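# Move eight loaded pallets from store racks to dispatch bay

## Task

Carry each of the eight loaded pallets now standing in the store racks (s1 to s5 and s6 to s10) to an empty rack in the dispatch bay (b1 to b5 and b6 to b10). Every one must be entirely past the door (all of it beyond map x = +1.954 m) before the door's scheduled closing time, closes_at_s, and must stay past it. Keeping the door raised does not extend that deadline, and finishing early is fine. A pallet counts as set down only when it rests in a rack whose switch flag reads 1, no lifting bars touch it, and its load still sits on it within the deck's edges. The two loaded pallets already in the bay are not part of the job. No pallet or load may reach the floor; if one does, the scene ends as a failure. The arm has nothing to do, and a result that holds only while the robot supports it does not count.

## Robot and tools

The setup has a six-joint arm with a parallel gripper, plus two pallet platforms, platform_1 and platform_2. Only the platforms do the job. The arm can stay parked: pass no rows, or leave them out.

execute_actions takes {"actions": [...]} and runs the actions one after another. Each action may hold "rows", "steps", "until" and device keys (platform_1, platform_2). Calling it with an empty list just returns the state and images. A control step lasts 1/30 s. "steps" runs from 1 to 450, defaults to 15, and must be at least the number of rows. If any value is out of range or any name is wrong, the whole call is rejected and nothing moves.

Arm rows, if used: each row holds 9 numbers in [-1, 1], in this order: dx, dy, dz, rx, ry, rz, position, force_limit, speed. The first six are an offset from the gripper's measured pose at the start of the action, expressed in the gripper's own axes. They are not relative to the previous row. 1.0 equals 0.6 m or 180 degrees, and rx/ry/rz together form one rotation vector. position +1 is fully open and -1 closes until blocked. The scene frame has its origin on the table under the arm base, +z up and +y to the left of +x. Avoid contact: a torque fault, or 144 N on the arm, halts the arm for 10 s and skips the rest of the call.

Platform commands: a single object or a list of up to 14 objects. Each object may contain "base" with exactly one of "translate_m" or "rotate_rad", "joints": {"lift_m": ...}, "speed_m_s", or {"stop": true} alone.
- translate_m: -26.5 to 26.5 m, a relative drive along the current heading (negative drives backwards). It also makes up for error left by earlier moves, using the planned pose. Sent while the platform is already moving, it adds to the current goal and runs on wheel count alone.
- rotate_rad: -6.5 to 6.5 rad, a relative turn on the spot, positive to the left, measured from the planned heading. Sending 0 just squares up to the plan.
- lift_m: 0 to 0.06 m, an absolute bar height above the lowest position. The full stroke takes 4 s. It is refused while a wheel rim turns faster than 0.36 m/s.
- speed_m_s: 0.2 to 2 m/s, the top travel speed from then on. It starts at 2. Turn rate is 0.25 rad/s per m/s.
In a list, each entry starts after the previous one ends. A contact_stop, time_out, refusal, missed or protective_stop drops the rest of the list. Sending the device anything new (except a bare speed) replaces the remainder.

Rules for carrying: whenever the bars are raised, keep speed at 0.3 m/s or lower. Otherwise the wheels are braked and the move ends in contact_stop. The scanner field is off at 0.3 m/s or less, which is needed to enter or leave a rack past its legs. At higher speed the scanners stop the platform (protective_stop) before walls, posts, the other platform, or the descending door. They do not see pallets, loads or the arm, and they ignore turns on the spot. The two platforms can still collide, so keep them apart.

Typical cycle, on a platform with bars down in its aisle:
1. Drive along the aisle (map x) until level with the store rack.
2. Turn 90 degrees to face the rack.
3. At 0.3 m/s or less, drive 1.75 m in to the rack middle. The nose ends 0.145 m short of the guard posts.
4. Raise lift_m to 0.06 and check load_kg.
5. Back out 1.75 m slowly.
6. Lower the bars so the pallet rides on the cover. Speed may then go back up.
7. Turn toward the bay and drive through the door.
8. Turn to face a free bay rack (switch 0), raise the bars, enter slowly, lower the bars, and back out.
9. Confirm the rack flag reads 1.

Map frame: x runs along the aisle, y points left of +x. Row 1 (racks_1, platform_1): aisle y = 0.000, rack middles y = +1.750; store s1 -5.5, s2 -7.2, s3 -8.9, s4 -10.6, s5 -12.3; bay b1 +7.15, b2 +8.85, b3 +10.55, b4 +12.25, b5 +13.95. Row 2 (racks_2, platform_2): aisle y = -2.200, rack middles y = -3.950, with the same x values for s6–s10 and b6–b10. The door opening is 4.2 m wide, centred at y = -1.1, 2.5 m high. A pallet measures 1.2 x 0.8 x 0.144 m, with its long side along the way in. The platform is 1.35 x 0.91 m.

Result lines per platform: translate_m/rotate_rad are odometer totals. base_status values: moving, done, contact_stop, time_out, missed, stopped, protective_stop. base_answer/lift_answer values: taken, not_taken (resend once braking stops), refused_too_fast. Also reported: lift_m and lift_status; x, y, heading (wheel odometry, which drifts); map_x, map_y, map_heading (scanner pose, which does not drift); plan_ahead, plan_left, plan_turn (remaining planned correction); lift (down/up/between); safety; load_kg (valid only after a raise); queue, queue_left. Racks report a 0/1 switch flag per rack. The door reports state (open/shut/between) and closes_at_s. The leaf takes about 10 s to shut and stays shut afterwards. After a protective_stop, move away from the obstacle or resend at 0.3 m/s or less.

"until" ends an action early once every listed condition holds. Numbers need a comparison: ["<"|"<="|">"|">="|"="|"!=", value]. Word values are written plainly, e.g. {"platform_1": {"base_status": "done"}}. {"all": {"status": "ended"}} waits until nothing is moving. {"any": {"status": "ended"}} waits until a motion that was under way ends. The robot keeps acting on its last command while you think.

zoom_image: camera (cam_door, cam_high, cam_low, cam_shipping, cam_store, cam_wrist) and region [x0, y0, x1, y1] in pixels, at most 504 x 504. Use it to check pallets and loads.

finished_scene: pass the scene number once every pallet rests in a bay rack on its own. It cannot be undone.

Avoid:
- dropping or tipping loads with sudden starts.
- entering racks off-centre.
- lifting while driving fast.
- leaving bars pressing on a set-down pallet.
- being caught under the closing door.

Each tool is called after "Call:" as name(argument=value, ...), one argument or row to a line, values as JSON.

## Session

Call:
execute_actions(
  actions=[],
)

Scene clock: 0.00 s.
end_effector_position=(+0.4600, +0.7361, +0.3297) position_measured=3 object_status=3 end_effector_quat_wxyz=(-0.059, +0.351, +0.863, -0.358) end_effector_velocity=(-0.000, +0.000, -0.001) end_effector_angular_velocity=(-0.000, +0.001, -0.000)
Joint positions: [ 0.982  1.037  0.46  -0.038  2.384  0.166]
Joint velocities: [-0.     0.001  0.     0.001 -0.     0.   ]
Flange force (N, the push that the arm receives, along the gripper's own x y z axes): no reading
Hand target: +0.460, +0.736, +0.330; -0.059, +0.351, +0.863, -0.358
platform_1.base_odometry: x=+0.000 y=+0.000 heading=+0.000 (m, m, rad; from the platform's pose at the start)
platform_1.map_pose: map_x=-0.42 map_y=-0.01 map_heading=-0.0349 (m, m, rad; on the building's map)
platform_1.planned_pose: plan_ahead=+0.00 plan_left=+0.00 plan_turn=+0.0000 (m ahead, m left, rad left of the pose on the map)
platform_1.base_status: done
platform_1.joint_positions: lift_m=+0.000
platform_1.joint_status: done
platform_1: translate_m=0.000 translate_m_goal=0.000 rotate_rad=0.000 rotate_rad_goal=0.000 base_answer=taken lift_m_goal=0.000 lift_answer=taken lift=down safety=ok load_kg=-51 refusals=0 queue=idle queue_left=0
platform_2.base_odometry: x=+0.000 y=+0.000 heading=+0.000 (m, m, rad; from the platform's pose at the start)
platform_2.map_pose: map_x=-4.23 map_y=-2.17 map_heading=+0.0000 (m, m, rad; on the building's map)
platform_2.planned_pose: plan_ahead=+0.00 plan_left=+0.00 plan_turn=+0.0000 (m ahead, m left, rad left of the pose on the map)
platform_2.base_status: done
platform_2.joint_positions: lift_m=+0.000
platform_2.joint_status: done
platform_2: translate_m=0.000 translate_m_goal=0.000 rotate_rad=0.000 rotate_rad_goal=0.000 base_answer=taken lift_m_goal=0.000 lift_answer=taken lift=down safety=ok load_kg=-51 refusals=0 queue=idle queue_left=0
racks_1: s1=1 s2=1 s3=0 s4=1 s5=1 b1=0 b2=1 b3=0 b4=0 b5=0
racks_2: s6=0 s7=1 s8=1 s9=1 s10=1 b6=0 b7=0 b8=0 b9=1 b10=0
door: state=open closes_at_s=510

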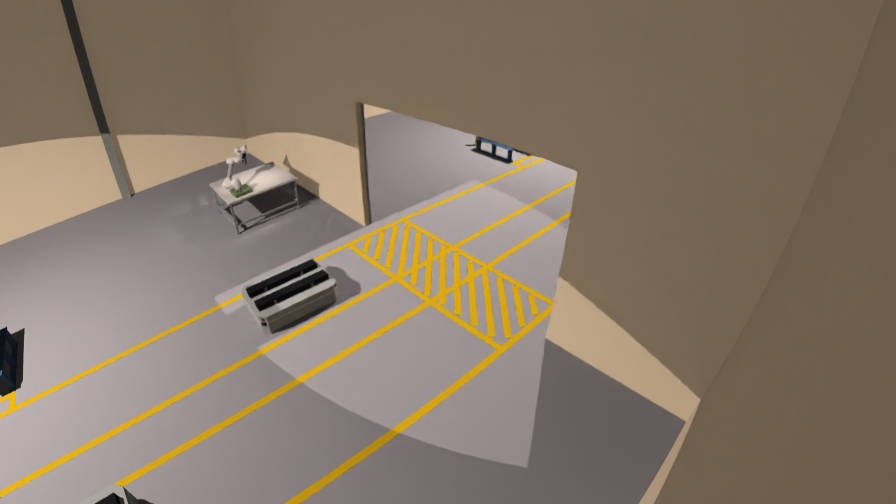

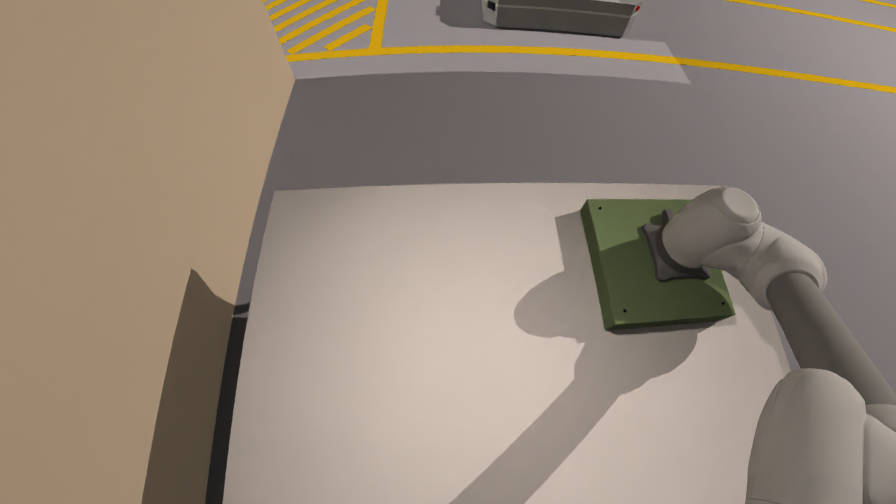

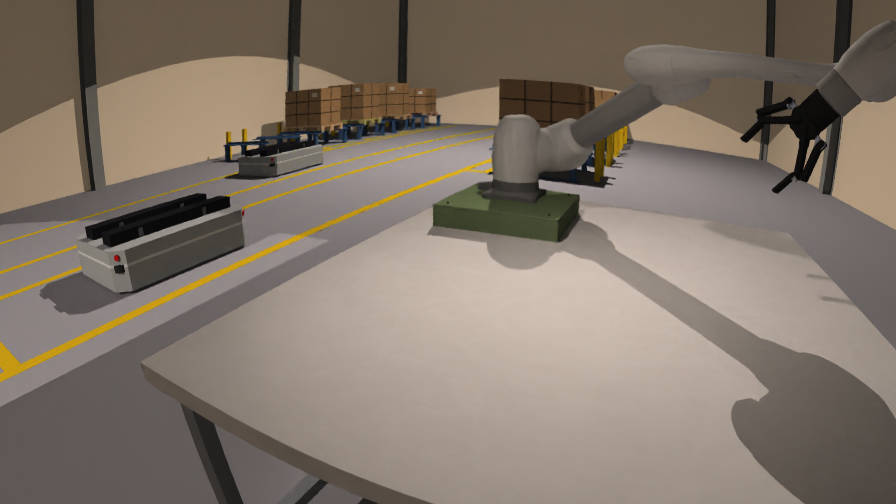

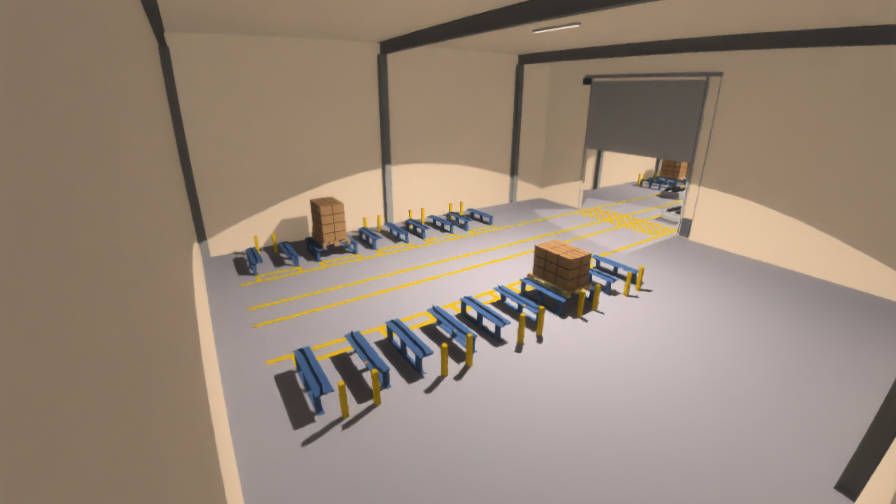

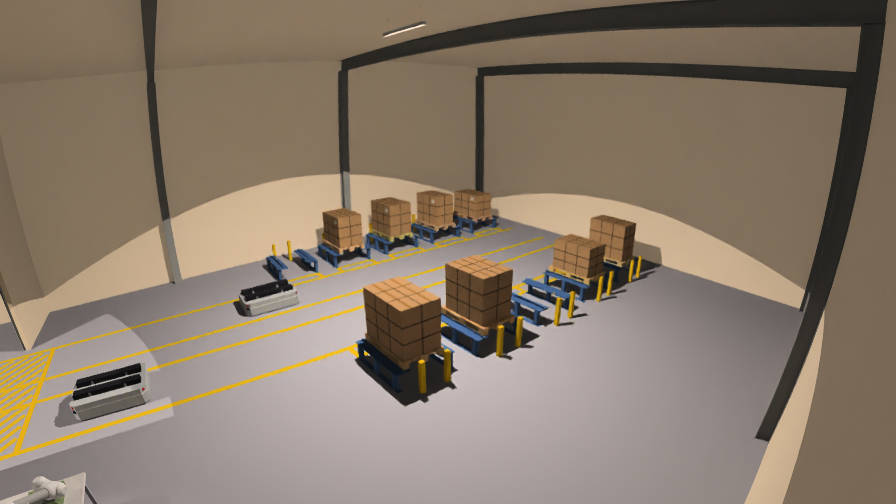

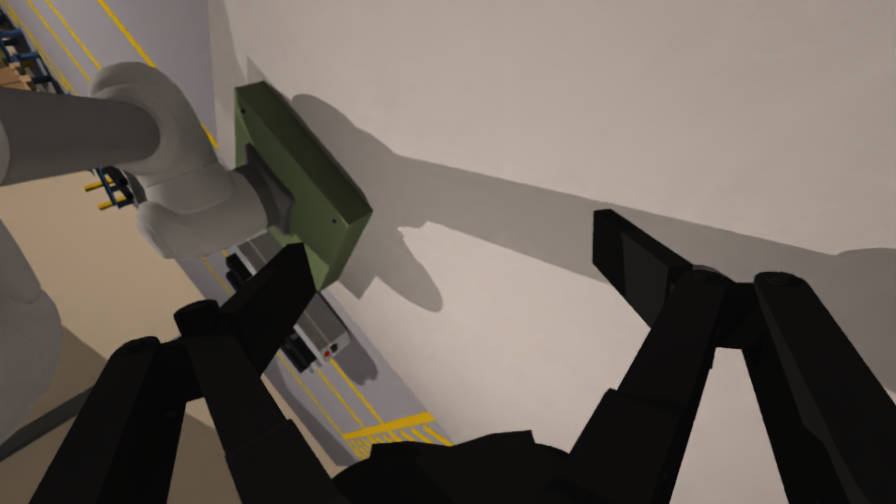

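Call:
execute_actions(
  actions=[
    {"platform_1":[{"base":{"rotate_rad":0.0349}},{"base":{"translate_m":-11.88}},{"base":{"rotate_rad":1.5708}},{"base":{"translate_m":1.76},"speed_m_s":0.3},{"joints":{"lift_m":0.06}},{"base":{"translate_m":-1.75}},{"base":{"rotate_rad":-1.5708},"joints":{"lift_m":0},"speed_m_s":2},{"base":{"translate_m":19.45}},{"base":{"rotate_rad":1.5708},"joints":{"lift_m":0.06}},{"base":{"translate_m":1.75},"speed_m_s":0.3},{"joints":{"lift_m":0}},{"base":{"translate_m":-1.75}},{"base":{"rotate_rad":-1.5708},"speed_m_s":2},{"base":{"translate_m":-17.75}}],"platform_2":[{"base":{"translate_m":-8.07}},{"base":{"rotate_rad":-1.5708}},{"base":{"translate_m":1.78},"speed_m_s":0.3},{"joints":{"lift_m":0.06}},{"base":{"translate_m":-1.75}},{"base":{"rotate_rad":1.5708},"joints":{"lift_m":0},"speed_m_s":2},{"base":{"translate_m":19.45}},{"base":{"rotate_rad":-1.5708},"joints":{"lift_m":0.06}},{"base":{"translate_m":1.75},"speed_m_s":0.3},{"joints":{"lift_m":0}},{"base":{"translate_m":-1.75}},{"base":{"rotate_rad":1.5708},"speed_m_s":2},{"base":{"translate_m":-17.75}},{"base":{"rotate_rad":-1.5708}}],"steps":450,"until":{"platform_2":{"queue":["!=","running"]}}},
    {"steps":450,"until":{"platform_2":{"queue":["!=","running"]}}},
    {"steps":450,"until":{"platform_2":{"queue":["!=","running"]}}},
    {"steps":450,"until":{"platform_2":{"queue":["!=","running"]}}},
    {"steps":450,"until":{"platform_2":{"queue":["!=","running"]}}},
    {"steps":450,"until":{"platform_2":{"queue":["!=","running"]}}},
    {"steps":450,"until":{"platform_2":{"queue":["!=","running"]}}},
    {"steps":450,"until":{"platform_2":{"queue":["!=","running"]}}},
  ],
)

Scene clock: 80.13 s.
end_effector_position=(+0.4600, +0.7361, +0.3297) position_measured=3 object_status=3 end_effector_quat_wxyz=(-0.059, +0.351, +0.863, -0.358) end_effector_velocity=(-0.000, +0.000, -0.001) end_effector_angular_velocity=(-0.000, +0.001, +0.000)
Joint positions: [ 0.982  1.037  0.46  -0.038  2.384  0.166]
Joint velocities: [ 0.     0.001 -0.     0.001  0.    -0.   ]
Flange force (N, the push that the arm receives, along the gripper's own x y z axes): no reading
Flange force at the end of the 1st action (N, along the gripper's axes at the end of the call): no reading
Flange force at the end of the 2nd action (N, along the gripper's axes at the end of the call): no reading
Flange force at the end of the 3rd action (N, along the gripper's axes at the end of the call): no reading
Hand target: +0.460, +0.736, +0.330; -0.059, +0.351, +0.863, -0.358
platform_1.base_odometry: x=+7.564 y=+0.916 heading=+1.627 (m, m, rad; from the platform's pose at the start)
platform_1.map_pose: map_x=+7.15 map_y=+0.52 map_heading=+1.5752 (m, m, rad; on the building's map)
platform_1.planned_pose: plan_ahead=+1.23 plan_left=-0.01 plan_turn=-0.0044 (m ahead, m left, rad left of the pose on the map)
platform_1.base_status: moving
platform_1.joint_positions: lift_m=+0.060
platform_1.joint_status: done
platform_1: translate_m=8.144 translate_m_goal=9.370 rotate_rad=1.627 rotate_rad_goal=1.624 base_answer=taken lift_m_goal=0.060 lift_answer=taken lift=up safety=ok load_kg=287 refusals=0 queue=running queue_left=4
platform_2.base_odometry: x=+11.391 y=-1.411 heading=-1.578 (m, m, rad; from the platform's pose at the start)
platform_2.map_pose: map_x=+7.15 map_y=-3.55 map_heading=-1.5708 (m, m, rad; on the building's map)
platform_2.planned_pose: plan_ahead=+0.40 plan_left=+0.00 plan_turn=+0.0000 (m ahead, m left, rad left of the pose on the map)
platform_2.base_status: moving
platform_2.joint_positions: lift_m=+0.060
platform_2.joint_status: done
platform_2: translate_m=12.773 translate_m_goal=13.180 rotate_rad=-1.578 rotate_rad_goal=-1.576 base_answer=taken lift_m_goal=0.060 lift_answer=taken lift=up safety=ok load_kg=258 refusals=0 queue=running queue_left=5
racks_1: s1=1 s2=1 s3=0 s4=1 s5=0 b1=0 b2=1 b3=0 b4=0 b5=0
racks_2: s6=0 s7=1 s8=1 s9=1 s10=0 b6=0 b7=0 b8=0 b9=1 b10=0
door: state=open closes_at_s=510
camera_calibration (this result's frames):
cam_wrist: T_world_to_cam=[[0.668319, 0.41128, -0.619837, -0.403984], [0.740208, -0.450313, 0.499309, -0.175384], [-0.0737646, -0.792506, -0.605386, 1.00038], [0, 0, 0, 1]] pos_world=[0.473604, 0.879984, 0.442785]

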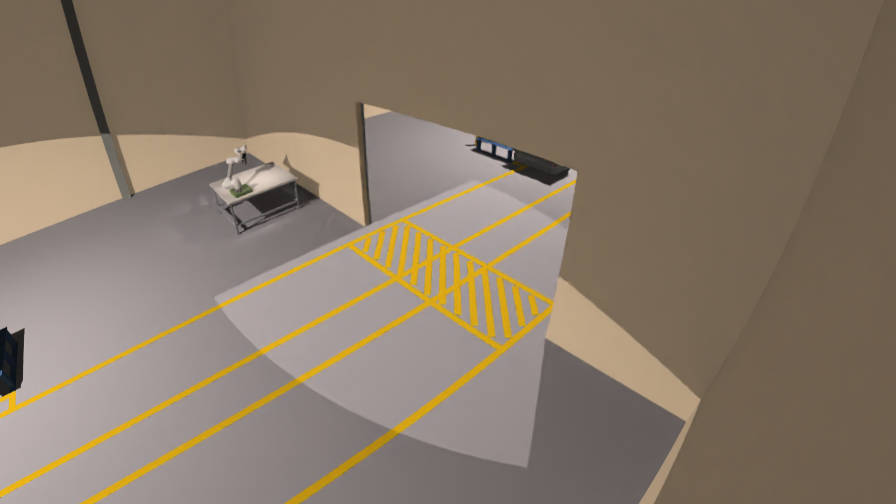

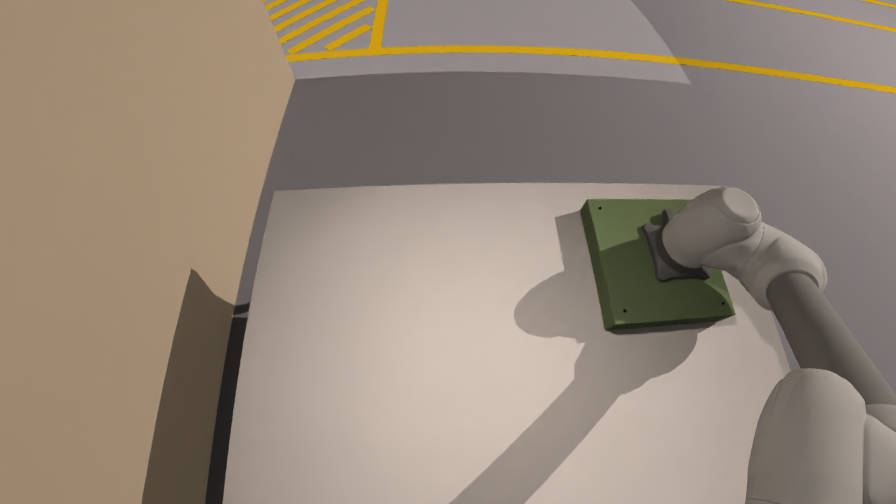

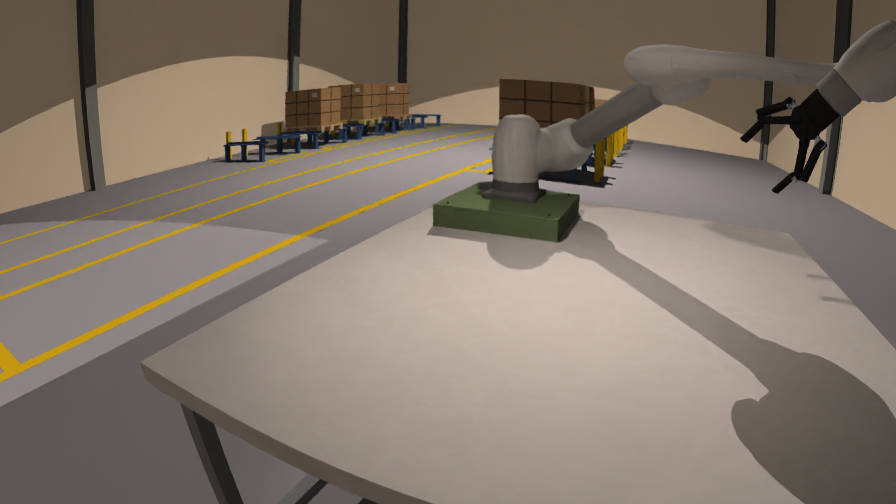

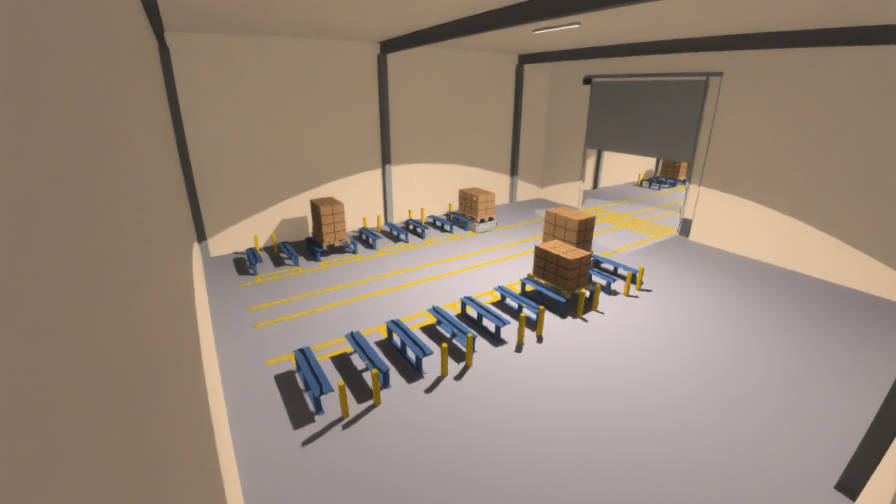

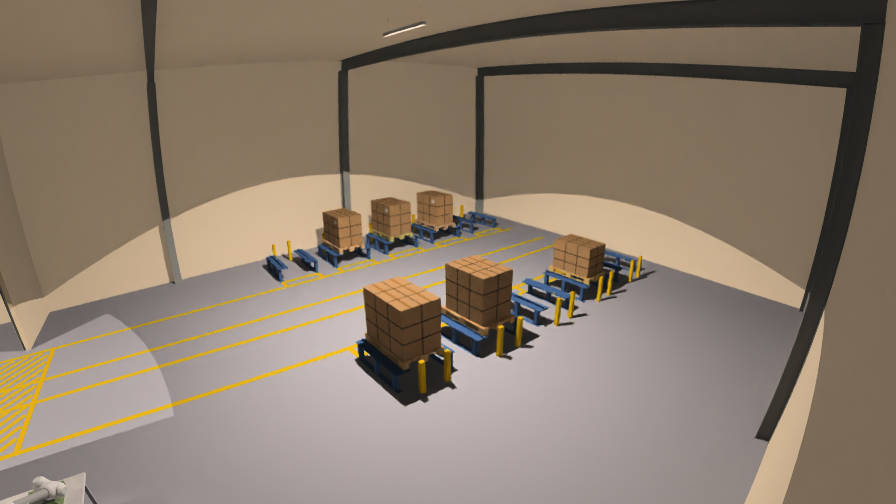

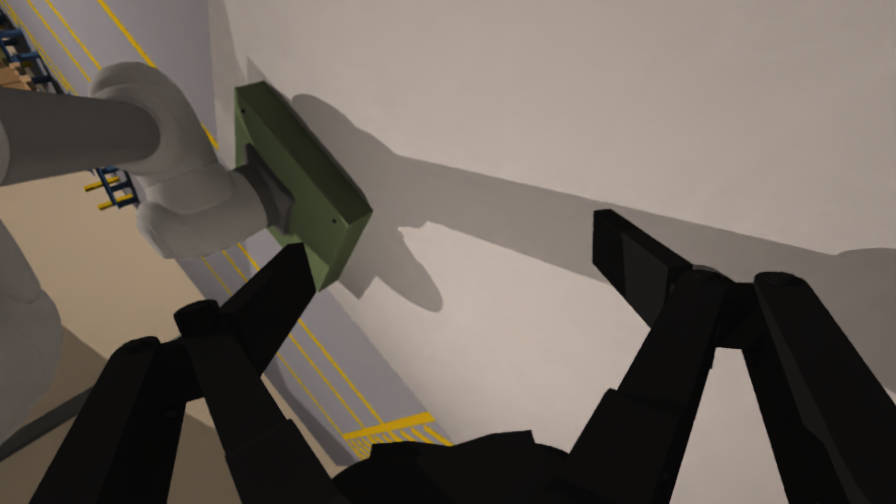

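Call:
execute_actions(
  actions=[
    {"steps":450,"until":{"platform_2":{"queue":["!=","running"]}}},
    {"steps":450,"until":{"platform_2":{"queue":["!=","running"]}}},
    {"steps":450,"until":{"platform_2":{"queue":["!=","running"]}}},
    {"platform_2":[{"base":{"translate_m":1.75},"speed_m_s":0.3},{"joints":{"lift_m":0.06}},{"base":{"translate_m":-1.75}},{"base":{"rotate_rad":1.5708},"joints":{"lift_m":0},"speed_m_s":2},{"base":{"translate_m":19.45}},{"base":{"rotate_rad":-1.5708},"joints":{"lift_m":0.06}},{"base":{"translate_m":1.75},"speed_m_s":0.3},{"joints":{"lift_m":0}},{"base":{"translate_m":-1.75}},{"base":{"rotate_rad":1.5708},"speed_m_s":2},{"base":{"translate_m":-17.75}},{"base":{"rotate_rad":-1.5708}}],"steps":450,"until":{"platform_1":{"queue":["!=","running"]}}},
    {"platform_1":[{"base":{"rotate_rad":1.5708}},{"base":{"translate_m":1.75},"speed_m_s":0.3},{"joints":{"lift_m":0.06}},{"base":{"translate_m":-1.75}},{"base":{"rotate_rad":-1.5708},"joints":{"lift_m":0},"speed_m_s":2},{"base":{"translate_m":21.15}},{"base":{"rotate_rad":1.5708},"joints":{"lift_m":0.06}},{"base":{"translate_m":1.75},"speed_m_s":0.3},{"joints":{"lift_m":0}},{"base":{"translate_m":-1.75}},{"base":{"rotate_rad":-1.5708},"speed_m_s":2},{"base":{"translate_m":-17.75}},{"base":{"rotate_rad":1.5708}}],"steps":300},
  ],
)

Scene clock: 124.73 s.
end_effector_position=(+0.4600, +0.7361, +0.3297) position_measured=3 object_status=3 end_effector_quat_wxyz=(-0.059, +0.351, +0.863, -0.358) end_effector_velocity=(-0.000, -0.000, +0.001) end_effector_angular_velocity=(+0.002, +0.001, +0.001)
Joint positions: [ 0.982  1.037  0.46  -0.038  2.384  0.166]
Joint velocities: [-0.    -0.001 -0.     0.001  0.    -0.001]
Flange force (N, the push that the arm receives, along the gripper's own x y z axes): no reading
Flange force at the end of the 1st action (N, along the gripper's axes at the end of the call): no reading
Flange force at the end of the 2nd action (N, along the gripper's axes at the end of the call): no reading
Flange force at the end of the 3rd action (N, along the gripper's axes at the end of the call): no reading
Flange force at the end of the 4th action (N, along the gripper's axes at the end of the call): no reading
Hand target: +0.460, +0.736, +0.330; -0.059, +0.351, +0.863, -0.358
platform_1.base_odometry: x=-10.243 y=+1.202 heading=+1.625 (m, m, rad; from the platform's pose at the start)
platform_1.map_pose: map_x=-10.60 map_y=+1.73 map_heading=+1.5708 (m, m, rad; on the building's map)
platform_1.planned_pose: plan_ahead=+0.02 plan_left=+0.00 plan_turn=+0.0000 (m ahead, m left, rad left of the pose on the map)
platform_1.base_status: moving
platform_1.joint_positions: lift_m=+0.000
platform_1.joint_status: done
platform_1: translate_m=-8.424 translate_m_goal=-8.400 rotate_rad=1.625 rotate_rad_goal=1.624 base_answer=taken lift_m_goal=0.000 lift_answer=taken lift=down safety=ok load_kg=-48 refusals=0 queue=running queue_left=11
platform_2.base_odometry: x=-6.363 y=-1.668 heading=-1.579 (m, m, rad; from the platform's pose at the start)
platform_2.map_pose: map_x=-10.60 map_y=-3.95 map_heading=-1.5708 (m, m, rad; on the building's map)
platform_2.planned_pose: plan_ahead=+0.00 plan_left=+0.00 plan_turn=+0.0000 (m ahead, m left, rad left of the pose on the map)
platform_2.base_status: done
platform_2.joint_positions: lift_m=+0.051
platform_2.joint_status: moving
platform_2: translate_m=-4.570 translate_m_goal=-4.570 rotate_rad=-1.579 rotate_rad_goal=-1.578 base_answer=taken lift_m_goal=0.060 lift_answer=taken lift=between safety=ok load_kg=260 refusals=0 queue=running queue_left=10
racks_1: s1=1 s2=1 s3=0 s4=1 s5=0 b1=1 b2=1 b3=0 b4=0 b5=0
racks_2: s6=0 s7=1 s8=1 s9=0 s10=0 b6=1 b7=0 b8=0 b9=1 b10=0
door: state=open closes_at_s=510
camera_calibration (this result's frames):
cam_wrist: T_world_to_cam=[[0.66832, 0.411281, -0.619836, -0.403985], [0.740208, -0.450314, 0.499309, -0.175384], [-0.0737642, -0.792506, -0.605387, 1.00038], [0, 0, 0, 1]] pos_world=[0.473604, 0.879984, 0.442786]

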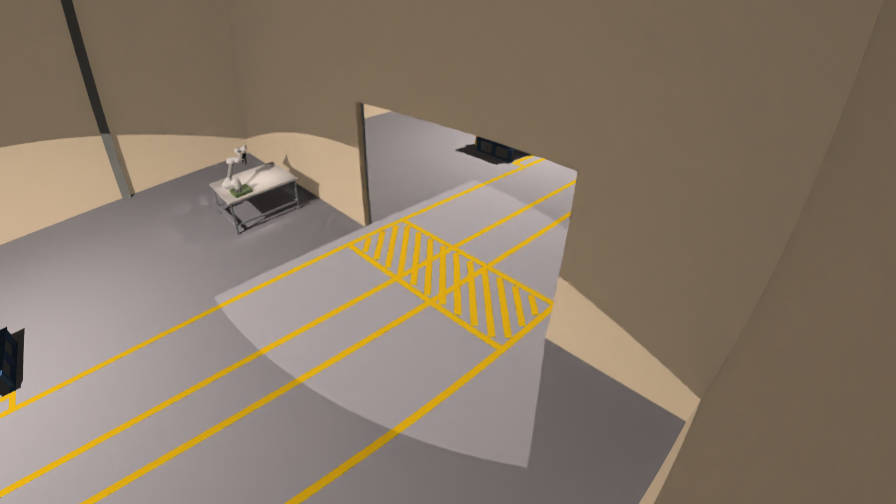

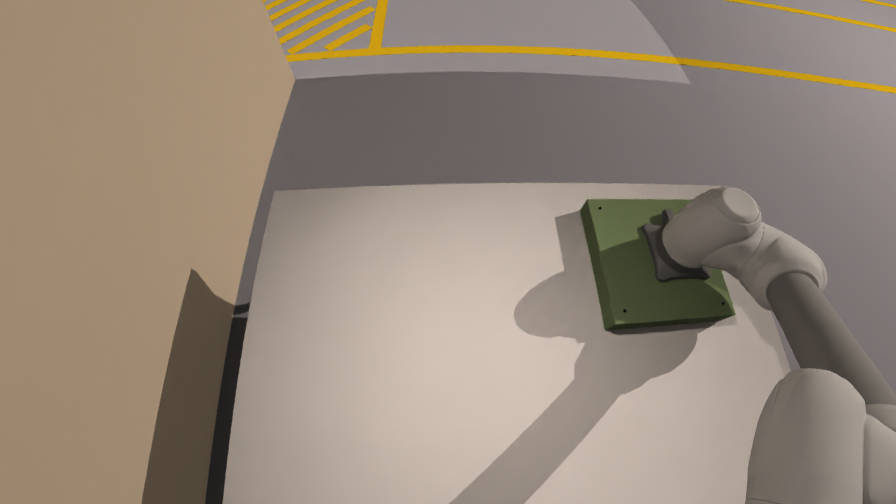

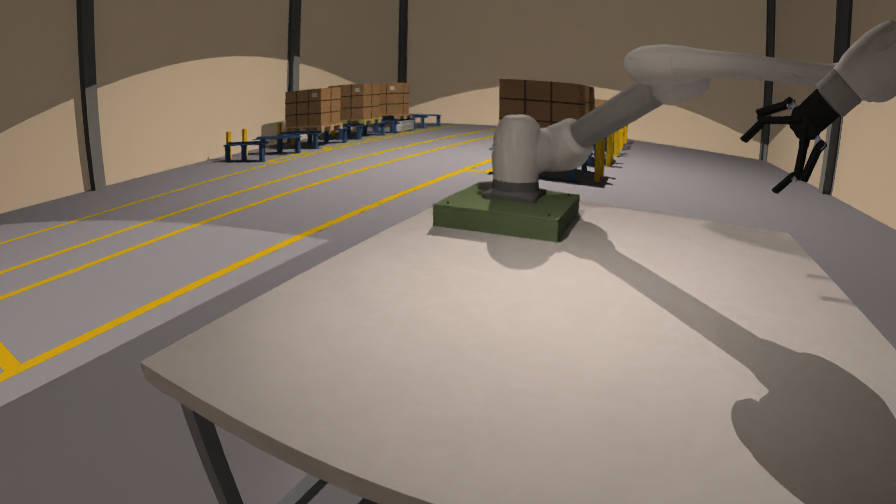

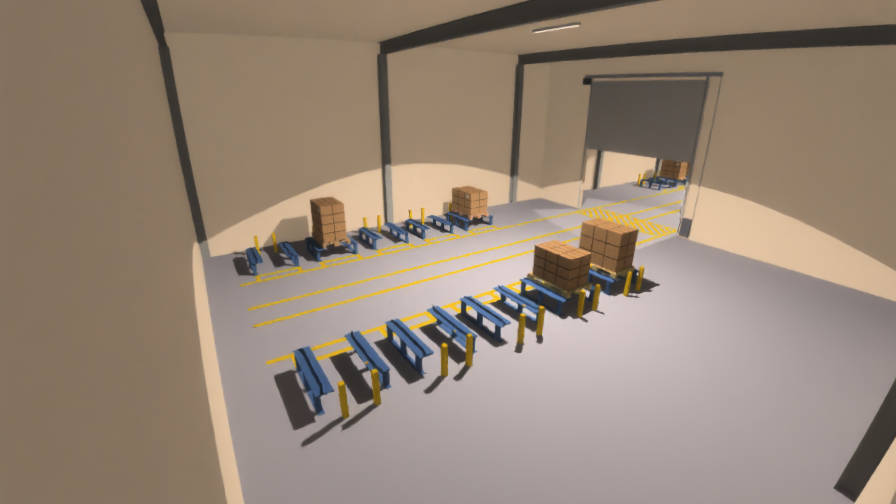

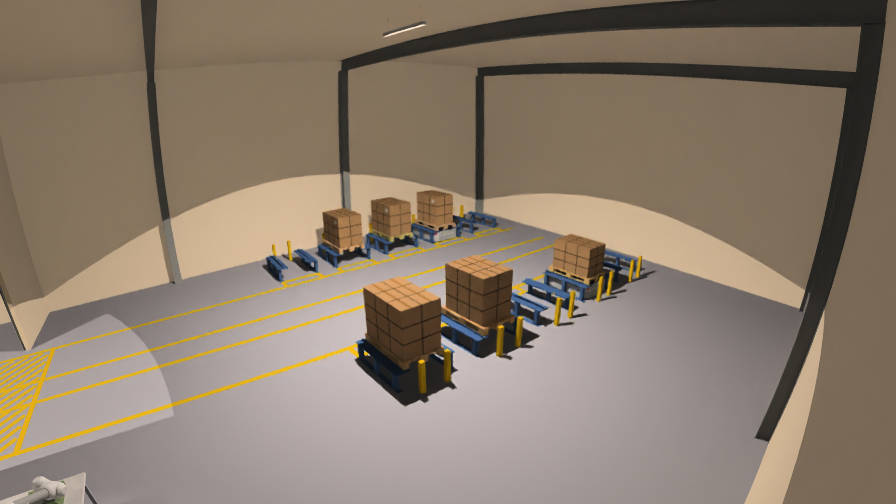

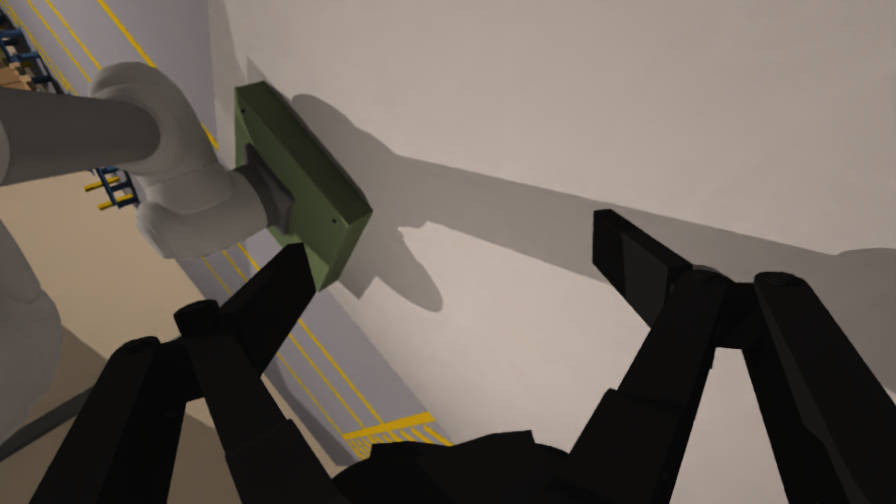

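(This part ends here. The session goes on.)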